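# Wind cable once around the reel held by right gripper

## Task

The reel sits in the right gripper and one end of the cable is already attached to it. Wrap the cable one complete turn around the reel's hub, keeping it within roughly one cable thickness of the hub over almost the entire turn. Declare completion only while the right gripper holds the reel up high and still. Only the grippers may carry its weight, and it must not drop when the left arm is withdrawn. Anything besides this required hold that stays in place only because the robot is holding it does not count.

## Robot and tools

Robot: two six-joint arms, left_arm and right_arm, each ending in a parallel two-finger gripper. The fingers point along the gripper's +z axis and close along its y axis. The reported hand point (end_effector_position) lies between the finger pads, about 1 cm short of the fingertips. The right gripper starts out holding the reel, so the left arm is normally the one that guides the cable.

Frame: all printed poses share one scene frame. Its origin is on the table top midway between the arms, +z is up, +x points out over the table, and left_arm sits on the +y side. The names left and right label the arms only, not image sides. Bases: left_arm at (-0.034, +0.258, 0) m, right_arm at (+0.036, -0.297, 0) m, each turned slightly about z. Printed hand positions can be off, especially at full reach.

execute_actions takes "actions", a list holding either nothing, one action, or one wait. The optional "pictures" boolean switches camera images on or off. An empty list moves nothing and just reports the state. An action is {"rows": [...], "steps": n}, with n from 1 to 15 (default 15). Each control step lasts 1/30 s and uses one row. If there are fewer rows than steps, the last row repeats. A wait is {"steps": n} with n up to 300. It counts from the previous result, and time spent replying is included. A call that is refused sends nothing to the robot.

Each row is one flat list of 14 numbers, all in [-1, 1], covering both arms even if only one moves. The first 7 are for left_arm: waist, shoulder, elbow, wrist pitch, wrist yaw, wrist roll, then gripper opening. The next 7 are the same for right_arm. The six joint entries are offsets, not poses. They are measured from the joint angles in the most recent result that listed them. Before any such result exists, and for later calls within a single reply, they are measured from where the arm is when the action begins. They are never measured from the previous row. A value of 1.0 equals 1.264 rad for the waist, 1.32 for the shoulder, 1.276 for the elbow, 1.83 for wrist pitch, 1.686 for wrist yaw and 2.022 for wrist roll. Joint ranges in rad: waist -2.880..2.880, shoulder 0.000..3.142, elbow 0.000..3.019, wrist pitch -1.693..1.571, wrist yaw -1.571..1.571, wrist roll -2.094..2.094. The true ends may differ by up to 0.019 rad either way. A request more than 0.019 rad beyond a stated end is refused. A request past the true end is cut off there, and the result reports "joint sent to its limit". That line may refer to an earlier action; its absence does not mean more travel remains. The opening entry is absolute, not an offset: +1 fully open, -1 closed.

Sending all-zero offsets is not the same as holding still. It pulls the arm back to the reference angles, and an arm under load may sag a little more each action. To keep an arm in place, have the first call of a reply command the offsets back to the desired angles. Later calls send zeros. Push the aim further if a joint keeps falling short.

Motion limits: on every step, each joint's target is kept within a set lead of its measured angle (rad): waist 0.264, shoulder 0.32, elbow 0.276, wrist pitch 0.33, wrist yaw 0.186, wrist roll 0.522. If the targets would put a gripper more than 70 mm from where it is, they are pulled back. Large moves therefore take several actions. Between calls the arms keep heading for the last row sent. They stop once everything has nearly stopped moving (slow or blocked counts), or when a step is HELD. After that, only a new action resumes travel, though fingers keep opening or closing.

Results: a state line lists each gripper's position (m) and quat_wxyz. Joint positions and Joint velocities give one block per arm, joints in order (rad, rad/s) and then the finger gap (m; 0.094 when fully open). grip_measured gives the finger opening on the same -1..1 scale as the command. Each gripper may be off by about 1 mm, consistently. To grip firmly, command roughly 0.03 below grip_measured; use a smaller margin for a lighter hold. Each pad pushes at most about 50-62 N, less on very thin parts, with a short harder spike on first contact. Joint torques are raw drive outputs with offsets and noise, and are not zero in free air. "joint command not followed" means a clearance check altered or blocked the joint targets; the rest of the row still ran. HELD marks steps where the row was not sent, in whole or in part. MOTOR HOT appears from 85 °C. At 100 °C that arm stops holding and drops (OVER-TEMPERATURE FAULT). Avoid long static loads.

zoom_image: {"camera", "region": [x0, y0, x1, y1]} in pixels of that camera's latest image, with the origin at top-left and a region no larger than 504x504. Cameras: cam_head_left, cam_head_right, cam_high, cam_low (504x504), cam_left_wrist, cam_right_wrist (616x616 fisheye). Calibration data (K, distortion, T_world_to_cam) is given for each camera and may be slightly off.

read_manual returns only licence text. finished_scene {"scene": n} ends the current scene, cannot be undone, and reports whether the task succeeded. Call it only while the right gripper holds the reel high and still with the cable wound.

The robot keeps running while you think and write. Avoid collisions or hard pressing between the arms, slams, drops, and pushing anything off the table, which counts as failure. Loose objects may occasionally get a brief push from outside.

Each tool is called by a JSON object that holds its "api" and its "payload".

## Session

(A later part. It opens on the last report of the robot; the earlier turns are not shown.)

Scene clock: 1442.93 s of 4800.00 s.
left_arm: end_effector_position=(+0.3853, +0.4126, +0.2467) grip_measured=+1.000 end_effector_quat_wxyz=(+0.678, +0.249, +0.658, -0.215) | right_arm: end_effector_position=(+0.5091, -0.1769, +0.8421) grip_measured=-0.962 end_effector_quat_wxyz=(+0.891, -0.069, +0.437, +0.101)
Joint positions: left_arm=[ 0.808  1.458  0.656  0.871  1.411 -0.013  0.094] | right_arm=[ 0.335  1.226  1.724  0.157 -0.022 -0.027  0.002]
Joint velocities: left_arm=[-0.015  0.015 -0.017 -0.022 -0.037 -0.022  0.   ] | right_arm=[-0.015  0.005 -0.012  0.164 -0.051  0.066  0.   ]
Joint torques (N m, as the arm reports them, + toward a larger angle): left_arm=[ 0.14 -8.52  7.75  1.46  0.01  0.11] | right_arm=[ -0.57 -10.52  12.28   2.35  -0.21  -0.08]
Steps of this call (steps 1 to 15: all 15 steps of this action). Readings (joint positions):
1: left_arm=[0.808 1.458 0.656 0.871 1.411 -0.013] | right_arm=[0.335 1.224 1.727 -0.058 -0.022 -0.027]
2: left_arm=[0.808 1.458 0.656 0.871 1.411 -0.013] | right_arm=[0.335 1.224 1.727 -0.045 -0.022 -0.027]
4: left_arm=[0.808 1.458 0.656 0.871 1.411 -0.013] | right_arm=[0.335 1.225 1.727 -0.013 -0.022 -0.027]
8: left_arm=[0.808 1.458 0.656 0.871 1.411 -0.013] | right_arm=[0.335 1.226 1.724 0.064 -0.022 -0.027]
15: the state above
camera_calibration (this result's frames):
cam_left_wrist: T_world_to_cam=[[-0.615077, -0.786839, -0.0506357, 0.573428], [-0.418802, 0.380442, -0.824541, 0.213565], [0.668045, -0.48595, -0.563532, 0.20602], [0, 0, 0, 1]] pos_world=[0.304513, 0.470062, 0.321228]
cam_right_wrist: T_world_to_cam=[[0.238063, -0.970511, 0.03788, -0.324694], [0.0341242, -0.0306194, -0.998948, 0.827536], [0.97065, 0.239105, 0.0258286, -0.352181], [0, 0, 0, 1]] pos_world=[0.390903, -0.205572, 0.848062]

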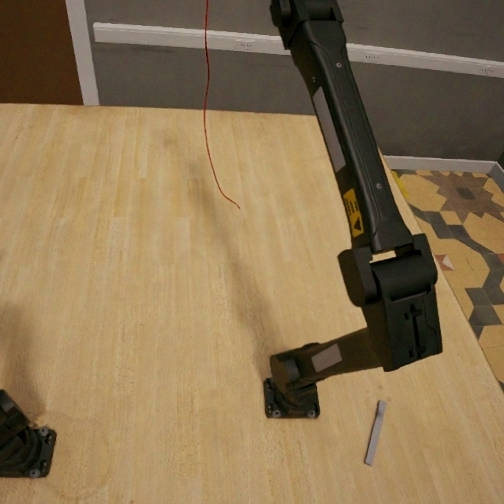

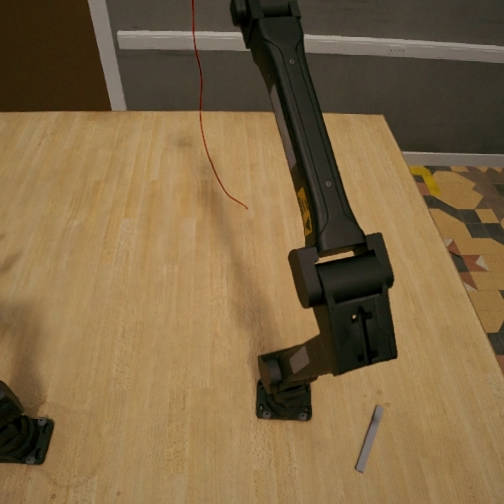

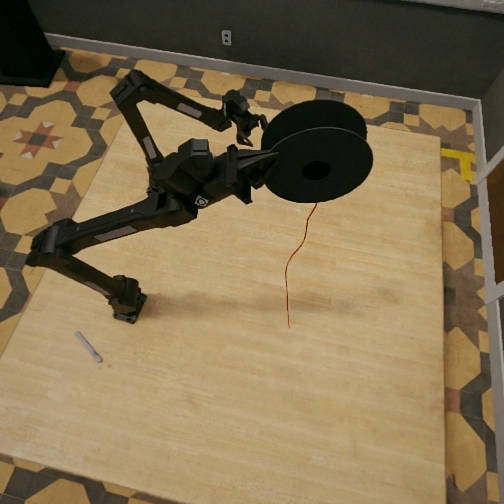

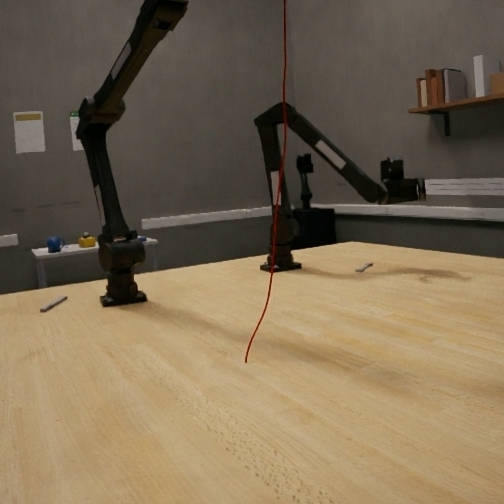

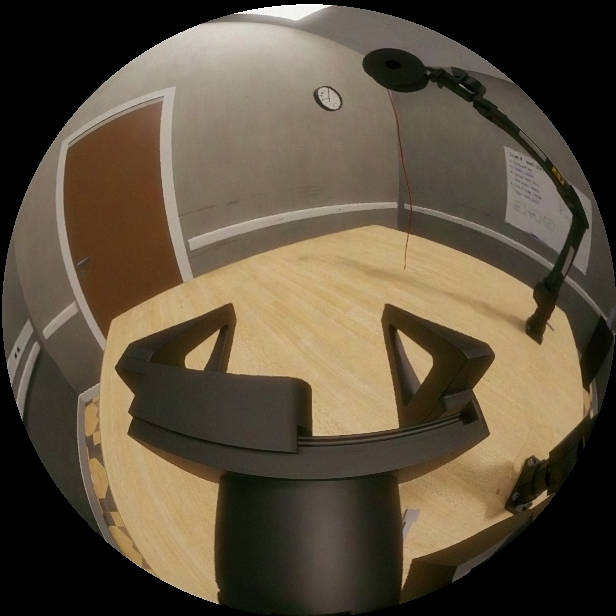

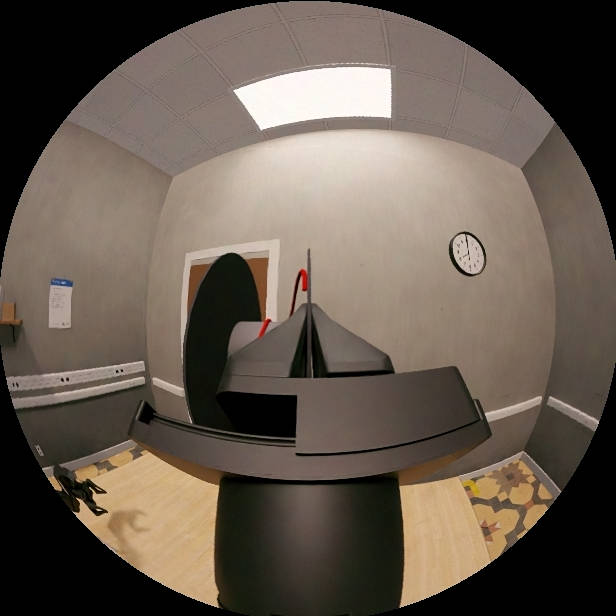

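{"api": "execute_actions", "payload": {"actions": [{"rows": [[0,0,0,0,0,0,1, 0,0,0.027,0.03,0,0,-1],[0,0,0,0,0,0,1, 0,0,0.027,0.034,0,0,-1],[0,0,0,0,0,0,1, 0,0,0.027,0.04,0,0,-1],[0,0,0,0,0,0,1, 0,0,0.027,0.048,0,0,-1],[0,0,0,0,0,0,1, 0,0,0.027,0.058,0,0,-1],[0,0,0,0,0,0,1, 0,0,0.027,0.069,0,0,-1],[0,0,0,0,0,0,1, 0,0,0.027,0.08,0,0,-1],[0,0,0,0,0,0,1, 0,0,0.027,0.091,0,0,-1],[0,0,0,0,0,0,1, 0,0,0.027,0.102,0,0,-1],[0,0,0,0,0,0,1, 0,0,0.027,0.113,0,0,-1],[0,0,0,0,0,0,1, 0,0,0.027,0.124,0,0,-1],[0,0,0,0,0,0,1, 0,0,0.027,0.135,0,0,-1],[0,0,0,0,0,0,1, 0,0,0.027,0.146,0,0,-1],[0,0,0,0,0,0,1, 0,0,0.027,0.157,0,0,-1],[0,0,0,0,0,0,1, 0,0,0.027,0.168,0,0,-1]], "steps": 15}], "pictures": false}}

{"api": "execute_actions", "payload": {"actions": [{"rows": [[0,0,0,0,0,0,1, 0,0,0.012,0.038,0,0,-1],[0,0,0,0,0,0,1, 0,0,0.012,0.049,0,0,-1],[0,0,0,0,0,0,1, 0,0,0.012,0.06,0,0,-1],[0,0,0,0,0,0,1, 0,0,0.012,0.071,0,0,-1],[0,0,0,0,0,0,1, 0,0,0.012,0.082,0,0,-1],[0,0,0,0,0,0,1, 0,0,0.012,0.093,0,0,-1],[0,0,0,0,0,0,1, 0,0,0.012,0.104,0,0,-1],[0,0,0,0,0,0,1, 0,0,0.012,0.115,0,0,-1],[0,0,0,0,0,0,1, 0,0,0.012,0.126,0,0,-1],[0,0,0,0,0,0,1, 0,0,0.012,0.137,0,0,-1],[0,0,0,0,0,0,1, 0,0,0.012,0.148,0,0,-1],[0,0,0,0,0,0,1, 0,0,0.012,0.159,0,0,-1],[0,0,0,0,0,0,1, 0,0,0.012,0.17,0,0,-1],[0,0,0,0,0,0,1, 0,0,0.012,0.181,0,0,-1],[0,0,0,0,0,0,1, 0,0,0.012,0.192,0,0,-1]], "steps": 15}], "pictures": false}}

{"api": "execute_actions", "payload": {"actions": [{"rows": [[0,0,0,0,0,0,1, 0,0,0.012,0.038,0,0,-1],[0,0,0,0,0,0,1, 0,0,0.012,0.049,0,0,-1],[0,0,0,0,0,0,1, 0,0,0.012,0.06,0,0,-1],[0,0,0,0,0,0,1, 0,0,0.012,0.071,0,0,-1],[0,0,0,0,0,0,1, 0,0,0.012,0.082,0,0,-1],[0,0,0,0,0,0,1, 0,0,0.012,0.093,0,0,-1],[0,0,0,0,0,0,1, 0,0,0.012,0.103,0,0,-1],[0,0,0,0,0,0,1, 0,0,0.012,0.112,0,0,-1],[0,0,0,0,0,0,1, 0,0,0.012,0.12,0,0,-1],[0,0,0,0,0,0,1, 0,0,0.012,0.127,0,0,-1],[0,0,0,0,0,0,1, 0,0,0.012,0.133,0,0,-1],[0,0,0,0,0,0,1, 0,0,0.012,0.138,0,0,-1],[0,0,0,0,0,0,1, 0,0,0.012,0.142,0,0,-1],[0,0,0,0,0,0,1, 0,0,0.012,0.145,0,0,-1],[0,0,0,0,0,0,1, 0,0,0.012,0.147,0,0,-1]], "steps": 15}], "pictures": true}}

Scene clock: 1482.40 s of 4800.00 s.
left_arm: end_effector_position=(+0.3853, +0.4126, +0.2467) grip_measured=+1.000 end_effector_quat_wxyz=(+0.678, +0.249, +0.658, -0.215) | right_arm: end_effector_position=(+0.4718, -0.1861, +0.8823) grip_measured=-0.962 end_effector_quat_wxyz=(+0.936, -0.055, +0.331, +0.104)
Joint positions: left_arm=[ 0.808  1.458  0.656  0.871  1.411 -0.013  0.094] | right_arm=[ 0.335  1.227  1.724  0.389 -0.022 -0.028  0.002]
Joint velocities: left_arm=[-0.005  0.005  0.007 -0.002 -0.066 -0.022  0.   ] | right_arm=[-0.005 -0.015  0.002  0.574  0.007 -0.007 -0.   ]
Joint torques (N m, as the arm reports them, + toward a larger angle): left_arm=[ 0.21 -8.46  7.76  1.42  0.01  0.11] | right_arm=[-0.86 -9.25 13.57  1.93 -0.15 -0.05]
Steps of this call (steps 1 to 30: the robot went on to your last target; steps 31 to 850: nothing new was sent; then 10.63 s passed at rest; steps 851 to 865: all 15 steps of this action). Readings (joint positions):
851: left_arm=[0.808 1.458 0.656 0.871 1.411 -0.013] | right_arm=[0.335 1.226 1.724 0.169 -0.022 -0.027]
852: left_arm=[0.808 1.458 0.656 0.871 1.411 -0.013] | right_arm=[0.335 1.226 1.724 0.171 -0.022 -0.027]
854: left_arm=[0.808 1.458 0.656 0.871 1.411 -0.013] | right_arm=[0.335 1.226 1.724 0.183 -0.022 -0.027]
858: left_arm=[0.808 1.458 0.656 0.871 1.411 -0.013] | right_arm=[0.335 1.227 1.724 0.245 -0.022 -0.028]
865: the state above

Scene clock: 1482.90 s of 4800.00 s.
left_arm: end_effector_position=(+0.3853, +0.4126, +0.2467) grip_measured=+1.000 end_effector_quat_wxyz=(+0.678, +0.249, +0.658, -0.215) | right_arm: end_effector_position=(+0.4158, -0.1998, +0.9171) grip_measured=-0.962 end_effector_quat_wxyz=(+0.974, -0.038, +0.198, +0.107)
Joint positions: left_arm=[ 0.808  1.458  0.656  0.871  1.411 -0.013  0.094] | right_arm=[ 0.335  1.228  1.722  0.671 -0.022 -0.028  0.002]
Joint velocities: left_arm=[-0.015 -0.015  0.002 -0.002 -0.051 -0.051  0.   ] | right_arm=[-0.015 -0.005 -0.012  0.579 -0.022  0.081 -0.   ]
Joint torques (N m, as the arm reports them, + toward a larger angle): left_arm=[ 0.13 -8.49  7.77  1.44  0.01  0.11] | right_arm=[-0.91 -7.48 11.22  1.3  -0.1   0.  ]
Steps of this call (steps 1 to 15: all 15 steps of this action). Readings (joint positions):
1: left_arm=[0.808 1.458 0.656 0.871 1.411 -0.013] | right_arm=[0.335 1.227 1.724 0.405 -0.022 -0.028]
2: left_arm=[0.808 1.458 0.656 0.871 1.411 -0.013] | right_arm=[0.335 1.227 1.724 0.418 -0.022 -0.028]
4: left_arm=[0.808 1.458 0.656 0.871 1.411 -0.013] | right_arm=[0.335 1.228 1.724 0.450 -0.022 -0.028]
8: left_arm=[0.808 1.458 0.656 0.871 1.411 -0.013] | right_arm=[0.335 1.228 1.722 0.525 -0.022 -0.028]
15: the state above

Scene clock: 1483.40 s of 4800.00 s.
left_arm: end_effector_position=(+0.3853, +0.4126, +0.2467) grip_measured=+1.000 end_effector_quat_wxyz=(+0.678, +0.249, +0.658, -0.215) | right_arm: end_effector_position=(+0.3621, -0.2129, +0.9334) grip_measured=-0.962 end_effector_quat_wxyz=(+0.991, -0.023, +0.082, +0.107)
Joint positions: left_arm=[ 0.808  1.458  0.656  0.871  1.411 -0.013  0.094] | right_arm=[ 0.335  1.229  1.722  0.907 -0.023 -0.028  0.002]
Joint velocities: left_arm=[-0.005 -0.015 -0.027  0.032 -0.037 -0.051  0.   ] | right_arm=[-0.015  0.005 -0.012  0.188 -0.022 -0.007  0.001]
Joint torques (N m, as the arm reports them, + toward a larger angle): left_arm=[ 0.12 -8.44  7.74  1.46  0.01  0.11] | right_arm=[-0.98 -8.15 10.3   0.37 -0.12 -0.07]
Steps of this call (steps 1 to 15: all 15 steps of this action). Readings (joint positions):
1: left_arm=[0.808 1.458 0.656 0.871 1.411 -0.013] | right_arm=[0.335 1.228 1.722 0.689 -0.023 -0.028]
2: left_arm=[0.808 1.458 0.656 0.871 1.411 -0.013] | right_arm=[0.335 1.228 1.722 0.704 -0.023 -0.028]
4: left_arm=[0.808 1.458 0.656 0.871 1.411 -0.013] | right_arm=[0.335 1.228 1.722 0.738 -0.023 -0.028]
8: left_arm=[0.808 1.458 0.656 0.871 1.411 -0.013] | right_arm=[0.335 1.229 1.722 0.814 -0.023 -0.028]
15: the state above
camera_calibration (this result's frames):
cam_left_wrist: T_world_to_cam=[[-0.615077, -0.786839, -0.0506357, 0.573428], [-0.418802, 0.380442, -0.824541, 0.213565], [0.668045, -0.48595, -0.563532, 0.20602], [0, 0, 0, 1]] pos_world=[0.304513, 0.470062, 0.321228]
cam_right_wrist: T_world_to_cam=[[0.213122, -0.97661, 0.028479, -0.311566], [0.685894, 0.128795, -0.716213, 0.456635], [0.695793, 0.172174, 0.6973, -0.744712], [0, 0, 0, 1]] pos_world=[0.271364, -0.23487, 0.855209]

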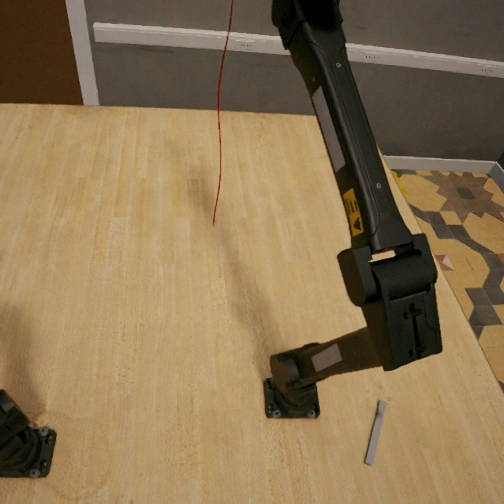

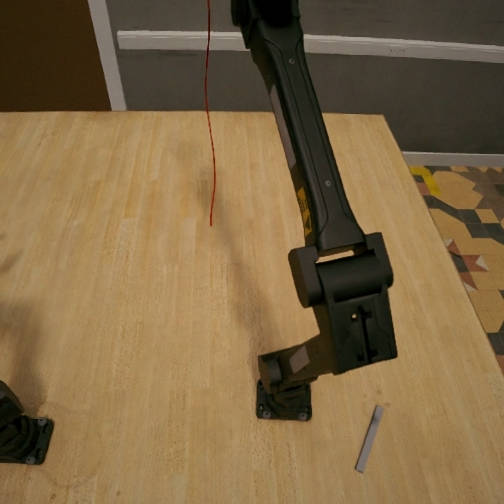

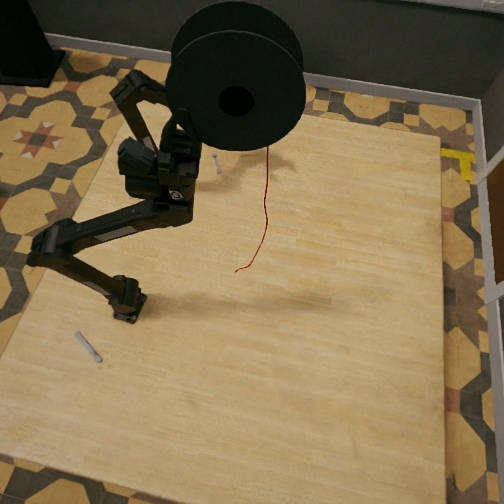

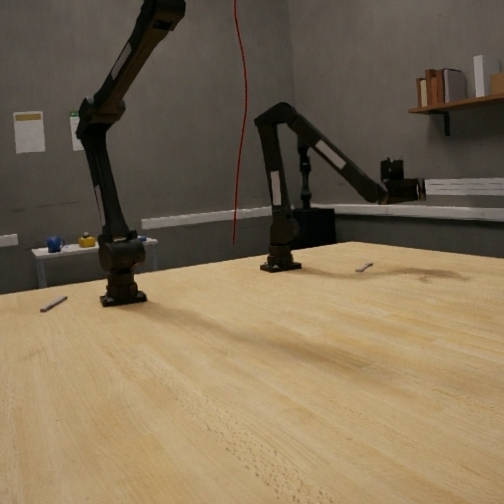

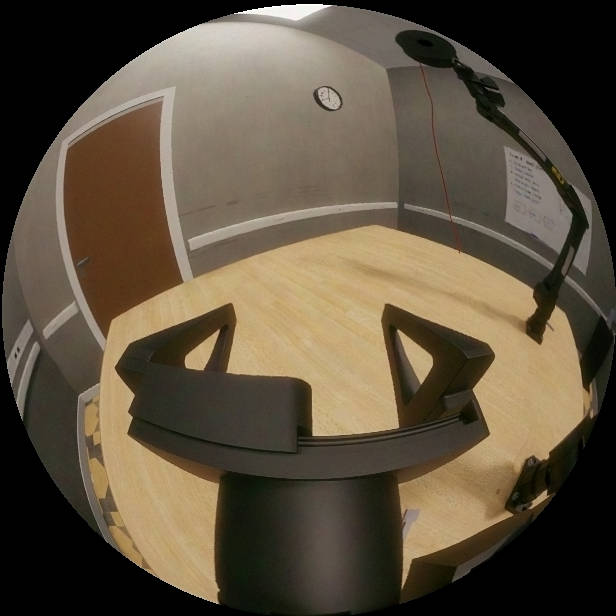

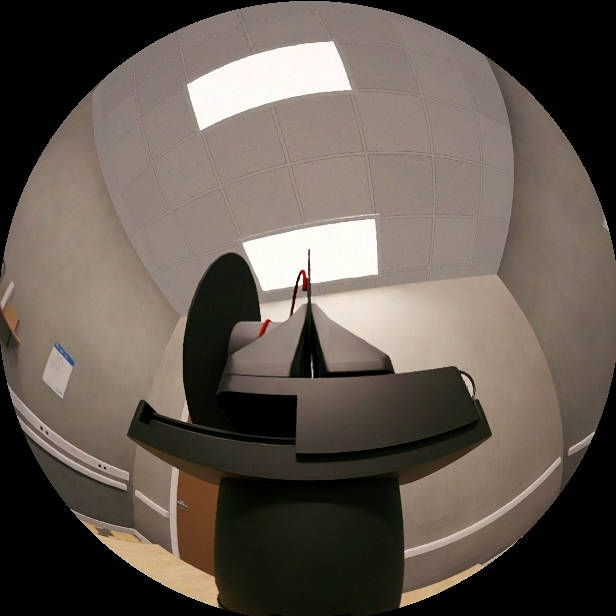

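{"api": "zoom_image", "payload": {"camera": "cam_right_wrist", "region": [210, 240, 350, 350]}}

{"api": "zoom_image", "payload": {"camera": "cam_high", "region": [150, 0, 330, 180]}}

{"api": "zoom_image", "payload": {"camera": "cam_left_wrist", "region": [370, 10, 490, 130]}}

Region (210, 240, 350, 350) of cam_right_wrist's 616x616 image, scaled by 3.600, with more detail than that image has; it fills the top 396 rows of this view, and the rest is white.

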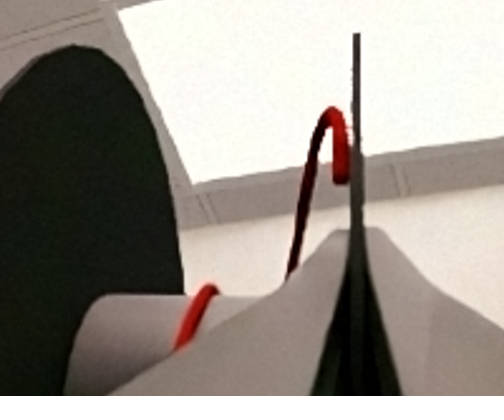

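Region (150, 0, 330, 180) of cam_high's 504x504 image, scaled by 2.800, with more detail than that image has.

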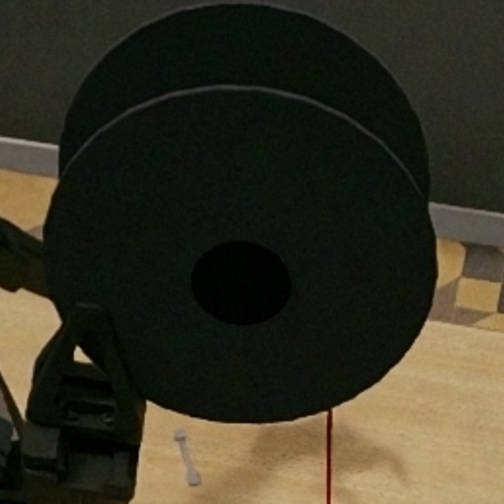

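Region (370, 10, 490, 130) of cam_left_wrist's 616x616 image, scaled by 4.200, with more detail than that image has.

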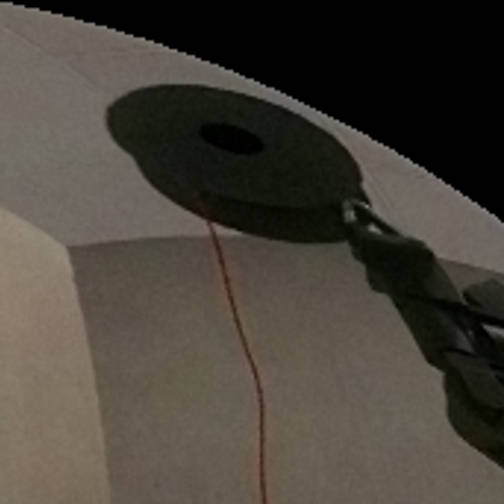

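{"api": "execute_actions", "payload": {"actions": [{"rows": [[0,0,0,0,0,0,1, 0,0,0.016,0.015,0,-0.002,-1],[0,0,0,0,0,0,1, 0,0,0.016,0.02,0,-0.006,-1],[0,0,0,0,0,0,1, 0,0,0.016,0.027,0,-0.012,-1],[0,0,0,0,0,0,1, 0,0,0.016,0.035,0,-0.02,-1],[0,0,0,0,0,0,1, 0,0,0.016,0.043,0,-0.03,-1],[0,0,0,0,0,0,1, 0,0,0.016,0.051,0,-0.041,-1],[0,0,0,0,0,0,1, 0,0,0.016,0.059,0,-0.052,-1],[0,0,0,0,0,0,1, 0,0,0.016,0.067,0,-0.063,-1],[0,0,0,0,0,0,1, 0,0,0.016,0.075,0,-0.074,-1],[0,0,0,0,0,0,1, 0,0,0.016,0.082,0,-0.085,-1],[0,0,0,0,0,0,1, 0,0,0.016,0.088,0,-0.096,-1],[0,0,0,0,0,0,1, 0,0,0.016,0.093,0,-0.107,-1],[0,0,0,0,0,0,1, 0,0,0.016,0.097,0,-0.118,-1],[0,0,0,0,0,0,1, 0,0,0.016,0.1,0,-0.129,-1],[0,0,0,0,0,0,1, 0,0,0.016,0.1,0,-0.14,-1]], "steps": 15}], "pictures": false}}

{"api": "execute_actions", "payload": {"actions": [{"rows": [[0,0,0,0,0,0,1, 0,0,0.012,0.004,0,-0.04,-1],[0,0,0,0,0,0,1, 0,0,0.012,0.004,0,-0.051,-1],[0,0,0,0,0,0,1, 0,0,0.012,0.004,0,-0.062,-1],[0,0,0,0,0,0,1, 0,0,0.012,0.004,0,-0.074,-1],[0,0,0,0,0,0,1, 0,0,0.012,0.004,0,-0.085,-1],[0,0,0,0,0,0,1, 0,0,0.012,0.004,0,-0.096,-1],[0,0,0,0,0,0,1, 0,0,0.012,0.004,0,-0.107,-1],[0,0,0,0,0,0,1, 0,0,0.012,0.004,0,-0.118,-1],[0,0,0,0,0,0,1, 0,0,0.012,0.004,0,-0.13,-1],[0,0,0,0,0,0,1, 0,0,0.012,0.004,0,-0.141,-1],[0,0,0,0,0,0,1, 0,0,0.012,0.004,0,-0.152,-1],[0,0,0,0,0,0,1, 0,0,0.012,0.004,0,-0.163,-1],[0,0,0,0,0,0,1, 0,0,0.012,0.004,0,-0.174,-1],[0,0,0,0,0,0,1, 0,0,0.012,0.004,0,-0.186,-1],[0,0,0,0,0,0,1, 0,0,0.012,0.004,0,-0.197,-1]], "steps": 15}], "pictures": false}}

{"api": "execute_actions", "payload": {"actions": [{"rows": [[0,0,0,0,0,0,1, 0,0,0.012,0,0,-0.04,-1],[0,0,0,0,0,0,1, 0,0,0.012,0,0,-0.051,-1],[0,0,0,0,0,0,1, 0,0,0.012,0,0,-0.062,-1],[0,0,0,0,0,0,1, 0,0,0.012,0,0,-0.074,-1],[0,0,0,0,0,0,1, 0,0,0.012,0,0,-0.085,-1],[0,0,0,0,0,0,1, 0,0,0.012,0,0,-0.096,-1],[0,0,0,0,0,0,1, 0,0,0.012,0,0,-0.107,-1],[0,0,0,0,0,0,1, 0,0,0.012,0,0,-0.118,-1],[0,0,0,0,0,0,1, 0,0,0.012,0,0,-0.13,-1],[0,0,0,0,0,0,1, 0,0,0.012,0,0,-0.141,-1],[0,0,0,0,0,0,1, 0,0,0.012,0,0,-0.152,-1],[0,0,0,0,0,0,1, 0,0,0.012,0,0,-0.163,-1],[0,0,0,0,0,0,1, 0,0,0.012,0,0,-0.174,-1],[0,0,0,0,0,0,1, 0,0,0.012,0,0,-0.186,-1],[0,0,0,0,0,0,1, 0,0,0.012,0,0,-0.197,-1]], "steps": 15}], "pictures": false}}

{"api": "execute_actions", "payload": {"actions": [{"rows": [[0,0,0,0,0,0,1, 0,0,0.012,0,0,-0.04,-1],[0,0,0,0,0,0,1, 0,0,0.012,0,0,-0.051,-1],[0,0,0,0,0,0,1, 0,0,0.012,0,0,-0.062,-1],[0,0,0,0,0,0,1, 0,0,0.012,0,0,-0.074,-1],[0,0,0,0,0,0,1, 0,0,0.012,0,0,-0.085,-1],[0,0,0,0,0,0,1, 0,0,0.012,0,0,-0.096,-1],[0,0,0,0,0,0,1, 0,0,0.012,0,0,-0.107,-1],[0,0,0,0,0,0,1, 0,0,0.012,0,0,-0.118,-1],[0,0,0,0,0,0,1, 0,0,0.012,0,0,-0.13,-1],[0,0,0,0,0,0,1, 0,0,0.012,0,0,-0.141,-1],[0,0,0,0,0,0,1, 0,0,0.012,0,0,-0.152,-1],[0,0,0,0,0,0,1, 0,0,0.012,0,0,-0.161,-1],[0,0,0,0,0,0,1, 0,0,0.012,0,0,-0.169,-1],[0,0,0,0,0,0,1, 0,0,0.012,0,0,-0.176,-1],[0,0,0,0,0,0,1, 0,0,0.012,0,0,-0.182,-1]], "steps": 15}], "pictures": false}}

{"api": "execute_actions", "payload": {"actions": [{"steps": 45}], "pictures": true}}

Scene clock: 1543.90 s of 4800.00 s.
left_arm: end_effector_position=(+0.3853, +0.4126, +0.2467) grip_measured=+1.000 end_effector_quat_wxyz=(+0.678, +0.249, +0.658, -0.215) | right_arm: end_effector_position=(+0.3249, -0.2219, +0.9368) grip_measured=-0.962 end_effector_quat_wxyz=(+1.000, -0.013, +0.003, +0.013)
Joint positions: left_arm=[ 0.808  1.458  0.656  0.871  1.411 -0.013  0.094] | right_arm=[ 0.335  1.229  1.722  1.065 -0.024 -0.215  0.002]
Joint velocities: left_arm=[-0.005 -0.005 -0.002 -0.012  0.066  0.007  0.   ] | right_arm=[-0.024 -0.005 -0.002  0.154 -0.022 -0.564  0.001]
Joint torques (N m, as the arm reports them, + toward a larger angle): left_arm=[ 0.17 -8.48  7.77  1.49  0.01  0.11] | right_arm=[-0.58 -8.89 10.74 -0.3  -0.09 -0.13]
Steps of this call (steps 1 to 30: the robot went on to your last target; steps 31 to 1800: nothing new was sent; steps 1801 to 1815: all 15 steps of this action). Readings (joint positions):
1801: left_arm=[0.808 1.458 0.656 0.871 1.411 -0.013] | right_arm=[0.335 1.229 1.722 0.919 -0.023 -0.028]
1802: left_arm=[0.808 1.458 0.656 0.871 1.411 -0.013] | right_arm=[0.335 1.229 1.722 0.920 -0.023 -0.028]
1804: left_arm=[0.808 1.458 0.656 0.871 1.411 -0.013] | right_arm=[0.335 1.229 1.722 0.929 -0.024 -0.037]
1808: left_arm=[0.808 1.458 0.656 0.871 1.411 -0.013] | right_arm=[0.335 1.229 1.722 0.980 -0.024 -0.084]
1815: the state above

Scene clock: 1544.40 s of 4800.00 s.
left_arm: end_effector_position=(+0.3853, +0.4126, +0.2467) grip_measured=+1.000 end_effector_quat_wxyz=(+0.678, +0.249, +0.658, -0.215) | right_arm: end_effector_position=(+0.3245, -0.2220, +0.9368) grip_measured=-0.962 end_effector_quat_wxyz=(+0.991, -0.013, +0.001, -0.135)
Joint positions: left_arm=[ 0.808  1.458  0.656  0.871  1.411 -0.013  0.094] | right_arm=[ 0.335  1.229  1.722  1.067 -0.024 -0.512  0.002]
Joint velocities: left_arm=[-0.005  0.005 -0.012 -0.012  0.022  0.022  0.   ] | right_arm=[ 0.005 -0.005 -0.017 -0.002  0.095 -0.549  0.   ]
Joint torques (N m, as the arm reports them, + toward a larger angle): left_arm=[ 0.14 -8.53  7.78  1.43  0.01  0.11] | right_arm=[ 0.26 -8.18  9.95 -0.48 -0.17 -0.05]
Steps of this call (steps 1 to 15: all 15 steps of this action). Readings (joint positions):
1: left_arm=[0.808 1.458 0.656 0.871 1.411 -0.013] | right_arm=[0.335 1.229 1.722 1.067 -0.024 -0.231]
2: left_arm=[0.808 1.458 0.656 0.871 1.411 -0.013] | right_arm=[0.335 1.229 1.722 1.067 -0.024 -0.246]
4: left_arm=[0.808 1.458 0.656 0.871 1.411 -0.013] | right_arm=[0.335 1.229 1.722 1.067 -0.024 -0.280]
8: left_arm=[0.808 1.458 0.656 0.871 1.411 -0.013] | right_arm=[0.335 1.229 1.722 1.067 -0.024 -0.360]
15: the state above

Scene clock: 1544.90 s of 4800.00 s.
left_arm: end_effector_position=(+0.3853, +0.4126, +0.2467) grip_measured=+1.000 end_effector_quat_wxyz=(+0.678, +0.249, +0.658, -0.215) | right_arm: end_effector_position=(+0.3245, -0.2220, +0.9368) grip_measured=-0.962 end_effector_quat_wxyz=(+0.960, -0.013, -0.001, -0.280)
Joint positions: left_arm=[ 0.808  1.458  0.656  0.871  1.411 -0.013  0.094] | right_arm=[ 0.335  1.229  1.722  1.067 -0.024 -0.809  0.002]
Joint velocities: left_arm=[-0.005  0.005  0.002  0.017 -0.007  0.007  0.   ] | right_arm=[-0.005 -0.015 -0.012 -0.012 -0.022 -0.623 -0.   ]
Joint torques (N m, as the arm reports them, + toward a larger angle): left_arm=[ 0.14 -8.44  7.75  1.45  0.01  0.11] | right_arm=[-1.01 -7.81 10.21 -0.85 -0.13 -0.13]
Steps of this call (steps 1 to 15: all 15 steps of this action). Readings (joint positions):
1: left_arm=[0.808 1.458 0.656 0.871 1.411 -0.013] | right_arm=[0.335 1.229 1.722 1.067 -0.024 -0.528]
2: left_arm=[0.808 1.458 0.656 0.871 1.411 -0.013] | right_arm=[0.335 1.229 1.722 1.067 -0.024 -0.543]
4: left_arm=[0.808 1.458 0.656 0.871 1.411 -0.013] | right_arm=[0.335 1.229 1.722 1.067 -0.024 -0.577]
8: left_arm=[0.808 1.458 0.656 0.871 1.411 -0.013] | right_arm=[0.335 1.229 1.722 1.067 -0.024 -0.656]
15: the state above

Scene clock: 1545.40 s of 4800.00 s.
left_arm: end_effector_position=(+0.3853, +0.4126, +0.2467) grip_measured=+1.000 end_effector_quat_wxyz=(+0.678, +0.249, +0.658, -0.215) | right_arm: end_effector_position=(+0.3246, -0.2222, +0.9368) grip_measured=-0.962 end_effector_quat_wxyz=(+0.910, -0.012, -0.003, -0.414)
Joint positions: left_arm=[ 0.808  1.458  0.656  0.871  1.411 -0.013  0.094] | right_arm=[ 0.335  1.229  1.722  1.067 -0.023 -1.095  0.002]
Joint velocities: left_arm=[-0.005  0.015 -0.007 -0.002  0.066 -0.007  0.   ] | right_arm=[ 0.005 -0.005 -0.017  0.002 -0.007 -0.505  0.   ]
Joint torques (N m, as the arm reports them, + toward a larger angle): left_arm=[ 0.17 -8.4   7.76  1.48  0.01  0.11] | right_arm=[-0.59 -7.39  9.91 -0.71 -0.12 -0.11]
Steps of this call (steps 1 to 15: all 15 steps of this action). Readings (joint positions):
1: left_arm=[0.808 1.458 0.656 0.871 1.411 -0.013] | right_arm=[0.335 1.229 1.722 1.067 -0.024 -0.824]
2: left_arm=[0.808 1.458 0.656 0.871 1.411 -0.013] | right_arm=[0.335 1.229 1.722 1.067 -0.024 -0.839]
4: left_arm=[0.808 1.458 0.656 0.871 1.411 -0.013] | right_arm=[0.335 1.229 1.722 1.067 -0.024 -0.873]
8: left_arm=[0.808 1.458 0.656 0.871 1.411 -0.013] | right_arm=[0.335 1.229 1.722 1.067 -0.024 -0.952]
15: the state above

Scene clock: 1546.90 s of 4800.00 s.
left_arm: end_effector_position=(+0.3853, +0.4126, +0.2467) grip_measured=+1.000 end_effector_quat_wxyz=(+0.678, +0.249, +0.658, -0.215) | right_arm: end_effector_position=(+0.3246, -0.2223, +0.9368) grip_measured=-0.962 end_effector_quat_wxyz=(+0.894, -0.012, -0.003, -0.447)
Joint positions: left_arm=[ 0.808  1.458  0.656  0.871  1.411 -0.013  0.094] | right_arm=[ 0.335  1.229  1.722  1.067 -0.022 -1.168  0.002]
Joint velocities: left_arm=[ 0.005 -0.005 -0.002 -0.007 -0.022 -0.007  0.   ] | right_arm=[-0.005 -0.015  0.012  0.012 -0.037  0.022 -0.   ]
Joint torques (N m, as the arm reports them, + toward a larger angle): left_arm=[ 0.23 -8.52  7.76  1.44  0.01  0.11] | right_arm=[-0.96 -7.15 10.19 -0.81 -0.15 -0.12]
Steps of this call (steps 1 to 30: the robot went on to your last target; steps 31 to 45: nothing new was sent). Readings (joint positions):
1: left_arm=[0.808 1.458 0.656 0.871 1.411 -0.013] | right_arm=[0.335 1.229 1.722 1.067 -0.022 -1.110]
2: left_arm=[0.808 1.458 0.656 0.871 1.411 -0.013] | right_arm=[0.335 1.229 1.722 1.067 -0.022 -1.122]
4: left_arm=[0.808 1.458 0.656 0.871 1.411 -0.013] | right_arm=[0.335 1.229 1.722 1.067 -0.022 -1.139]
8: left_arm=[0.808 1.458 0.656 0.871 1.411 -0.013] | right_arm=[0.335 1.229 1.722 1.067 -0.022 -1.156]
45: the state above
All arms were judged still, so your last target was given up. Only a new action makes them travel on or press farther. Fingers that are still opening or closing keep moving.
camera_calibration (this result's frames):
cam_left_wrist: T_world_to_cam=[[-0.615077, -0.786839, -0.0506357, 0.573428], [-0.418802, 0.380442, -0.824541, 0.213565], [0.668045, -0.48595, -0.563532, 0.20602], [0, 0, 0, 1]] pos_world=[0.304513, 0.470062, 0.321228]
cam_right_wrist: T_world_to_cam=[[-0.801605, -0.597555, 0.0189142, 0.10975], [0.480011, -0.662138, -0.575468, 0.245242], [0.356397, -0.452219, 0.817606, -0.8607], [0, 0, 0, 1]] pos_world=[0.277009, -0.161259, 0.842766]

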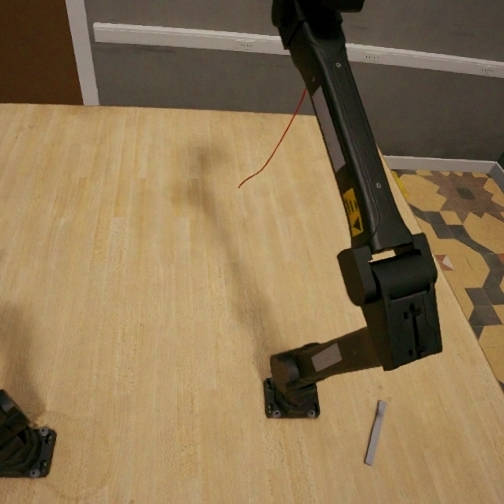

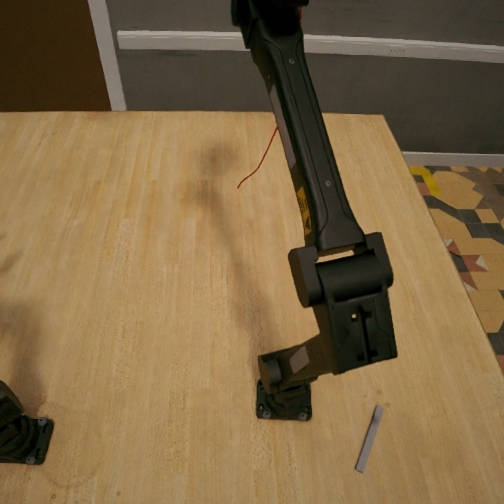

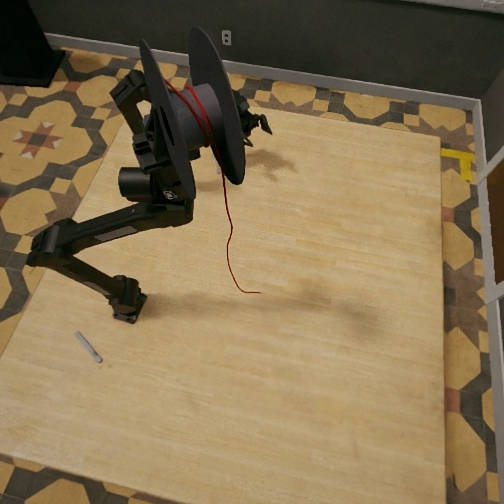

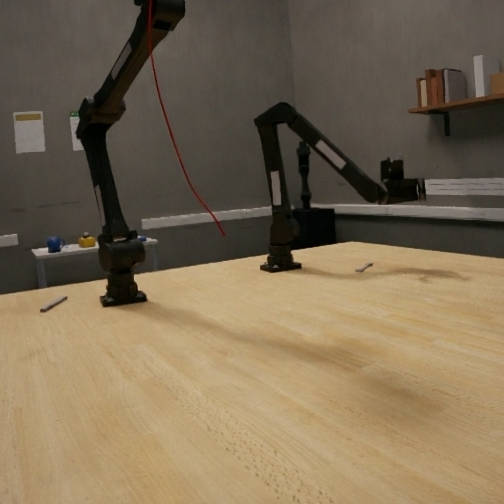

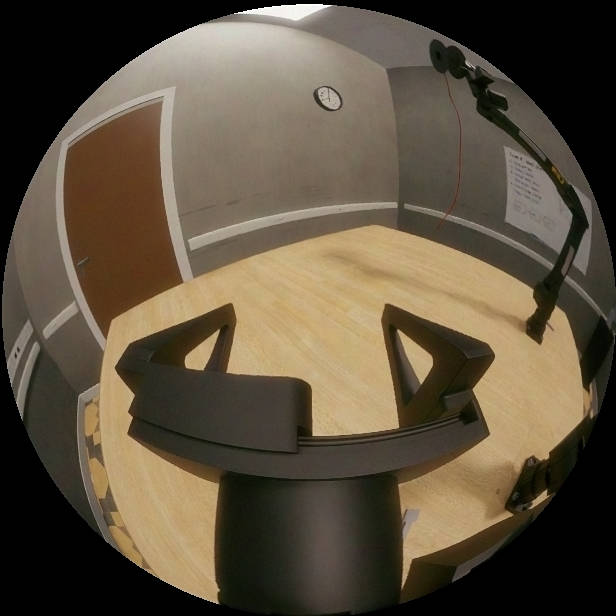

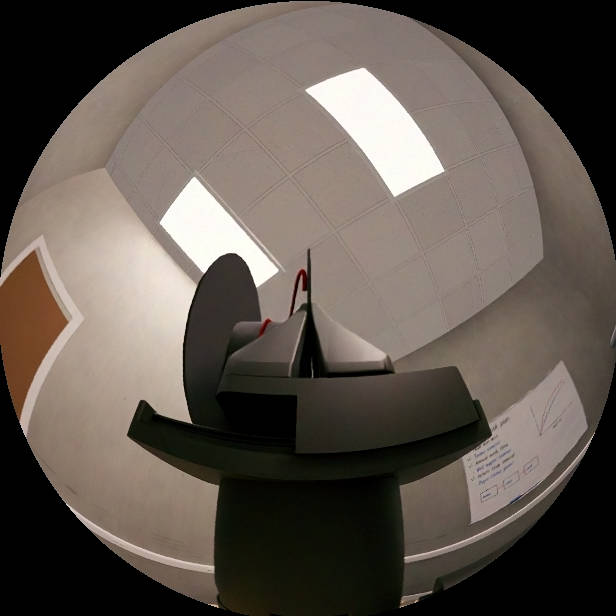

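{"api": "zoom_image", "payload": {"camera": "cam_high", "region": [120, 20, 290, 210]}}

Region (120, 20, 290, 210) of cam_high's 504x504 image, scaled by 2.653, with more detail than that image has; it fills the left 451 columns of this view, and the rest is white.

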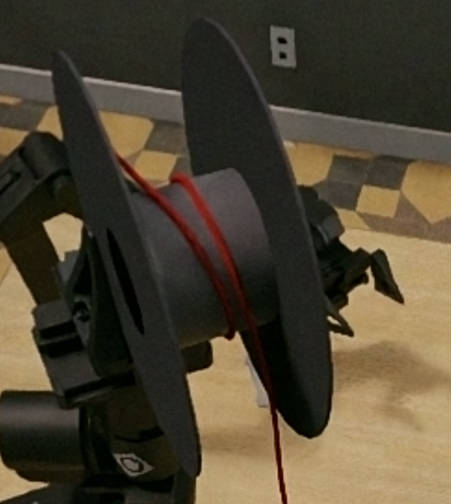

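{"api": "execute_actions", "payload": {"actions": []}}

Scene clock: 1589.00 s of 4800.00 s.
left_arm: end_effector_position=(+0.3853, +0.4126, +0.2467) grip_measured=+1.000 end_effector_quat_wxyz=(+0.678, +0.249, +0.658, -0.215) | right_arm: end_effector_position=(+0.3246, -0.2223, +0.9368) grip_measured=-0.962 end_effector_quat_wxyz=(+0.894, -0.012, -0.003, -0.447)
Joint positions: left_arm=[ 0.808  1.458  0.656  0.871  1.411 -0.013  0.094] | right_arm=[ 0.335  1.229  1.722  1.067 -0.022 -1.168  0.002]
Joint velocities: left_arm=[-0.015  0.005  0.022  0.007 -0.051  0.007  0.   ] | right_arm=[ 0.005 -0.005 -0.007  0.002 -0.051 -0.051  0.   ]
Joint torques (N m, as the arm reports them, + toward a larger angle): left_arm=[ 0.14 -8.55  7.77  1.43  0.01  0.11] | right_arm=[-0.15 -6.76  9.99 -0.68 -0.09 -0.17]
Steps of this call (steps 1 to 1263: nothing new was sent). Readings (joint positions):
1: left_arm=[0.808 1.458 0.656 0.871 1.411 -0.013] | right_arm=[0.335 1.229 1.722 1.067 -0.022 -1.168]
2: left_arm=[0.808 1.458 0.656 0.871 1.411 -0.013] | right_arm=[0.335 1.229 1.722 1.067 -0.022 -1.168]
4: left_arm=[0.808 1.458 0.656 0.871 1.411 -0.013] | right_arm=[0.335 1.229 1.722 1.067 -0.022 -1.168]
8: left_arm=[0.808 1.458 0.656 0.871 1.411 -0.013] | right_arm=[0.335 1.229 1.722 1.067 -0.022 -1.168]
1263: the state above
camera_calibration (this result's frames):
cam_left_wrist: T_world_to_cam=[[-0.615077, -0.786839, -0.0506357, 0.573428], [-0.418802, 0.380442, -0.824541, 0.213565], [0.668045, -0.48595, -0.563532, 0.20602], [0, 0, 0, 1]] pos_world=[0.304513, 0.470062, 0.321228]
cam_right_wrist: T_world_to_cam=[[-0.801605, -0.597555, 0.0189142, 0.10975], [0.480011, -0.662138, -0.575468, 0.245242], [0.356397, -0.452219, 0.817606, -0.8607], [0, 0, 0, 1]] pos_world=[0.277009, -0.161259, 0.842766]

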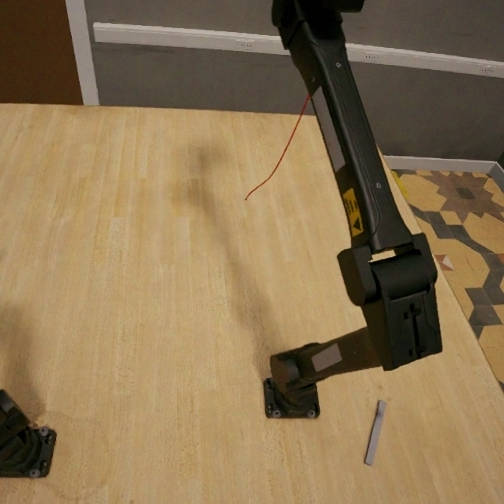

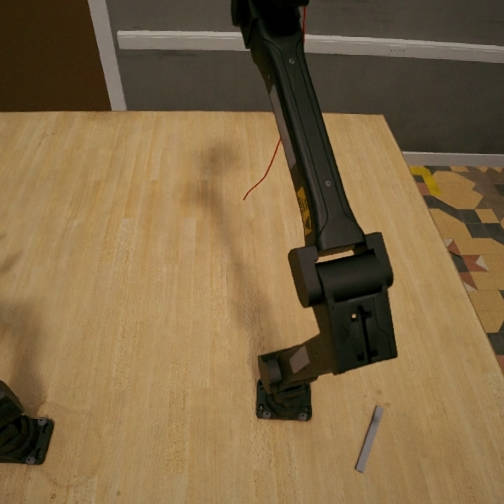

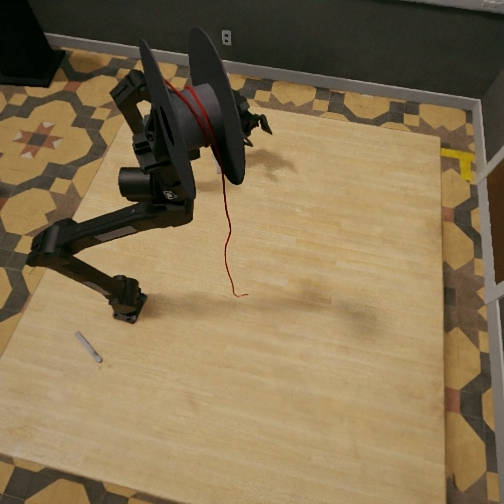

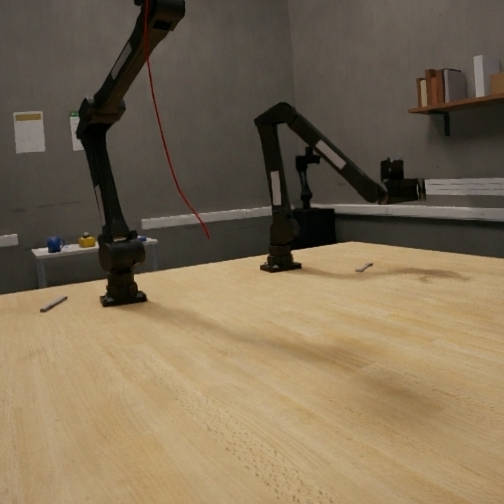

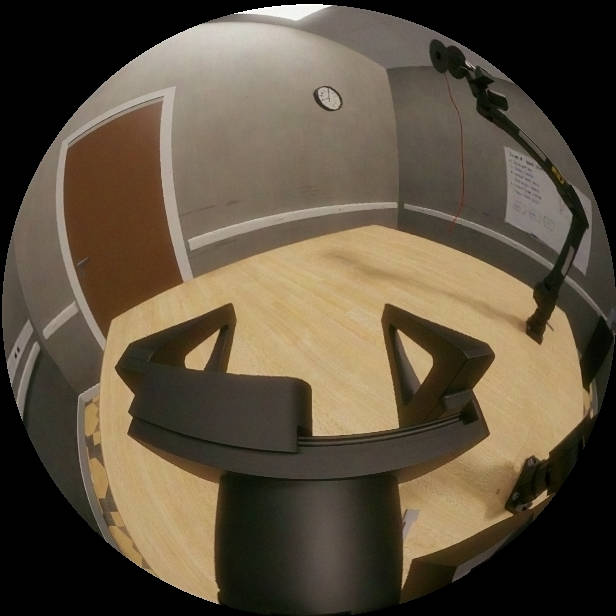

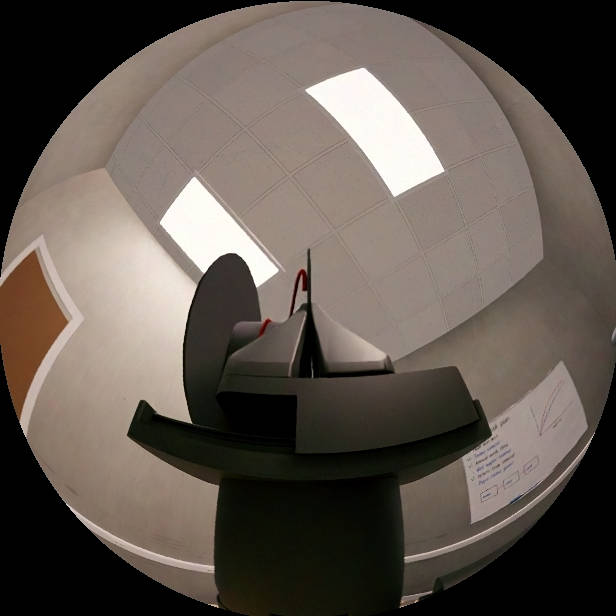

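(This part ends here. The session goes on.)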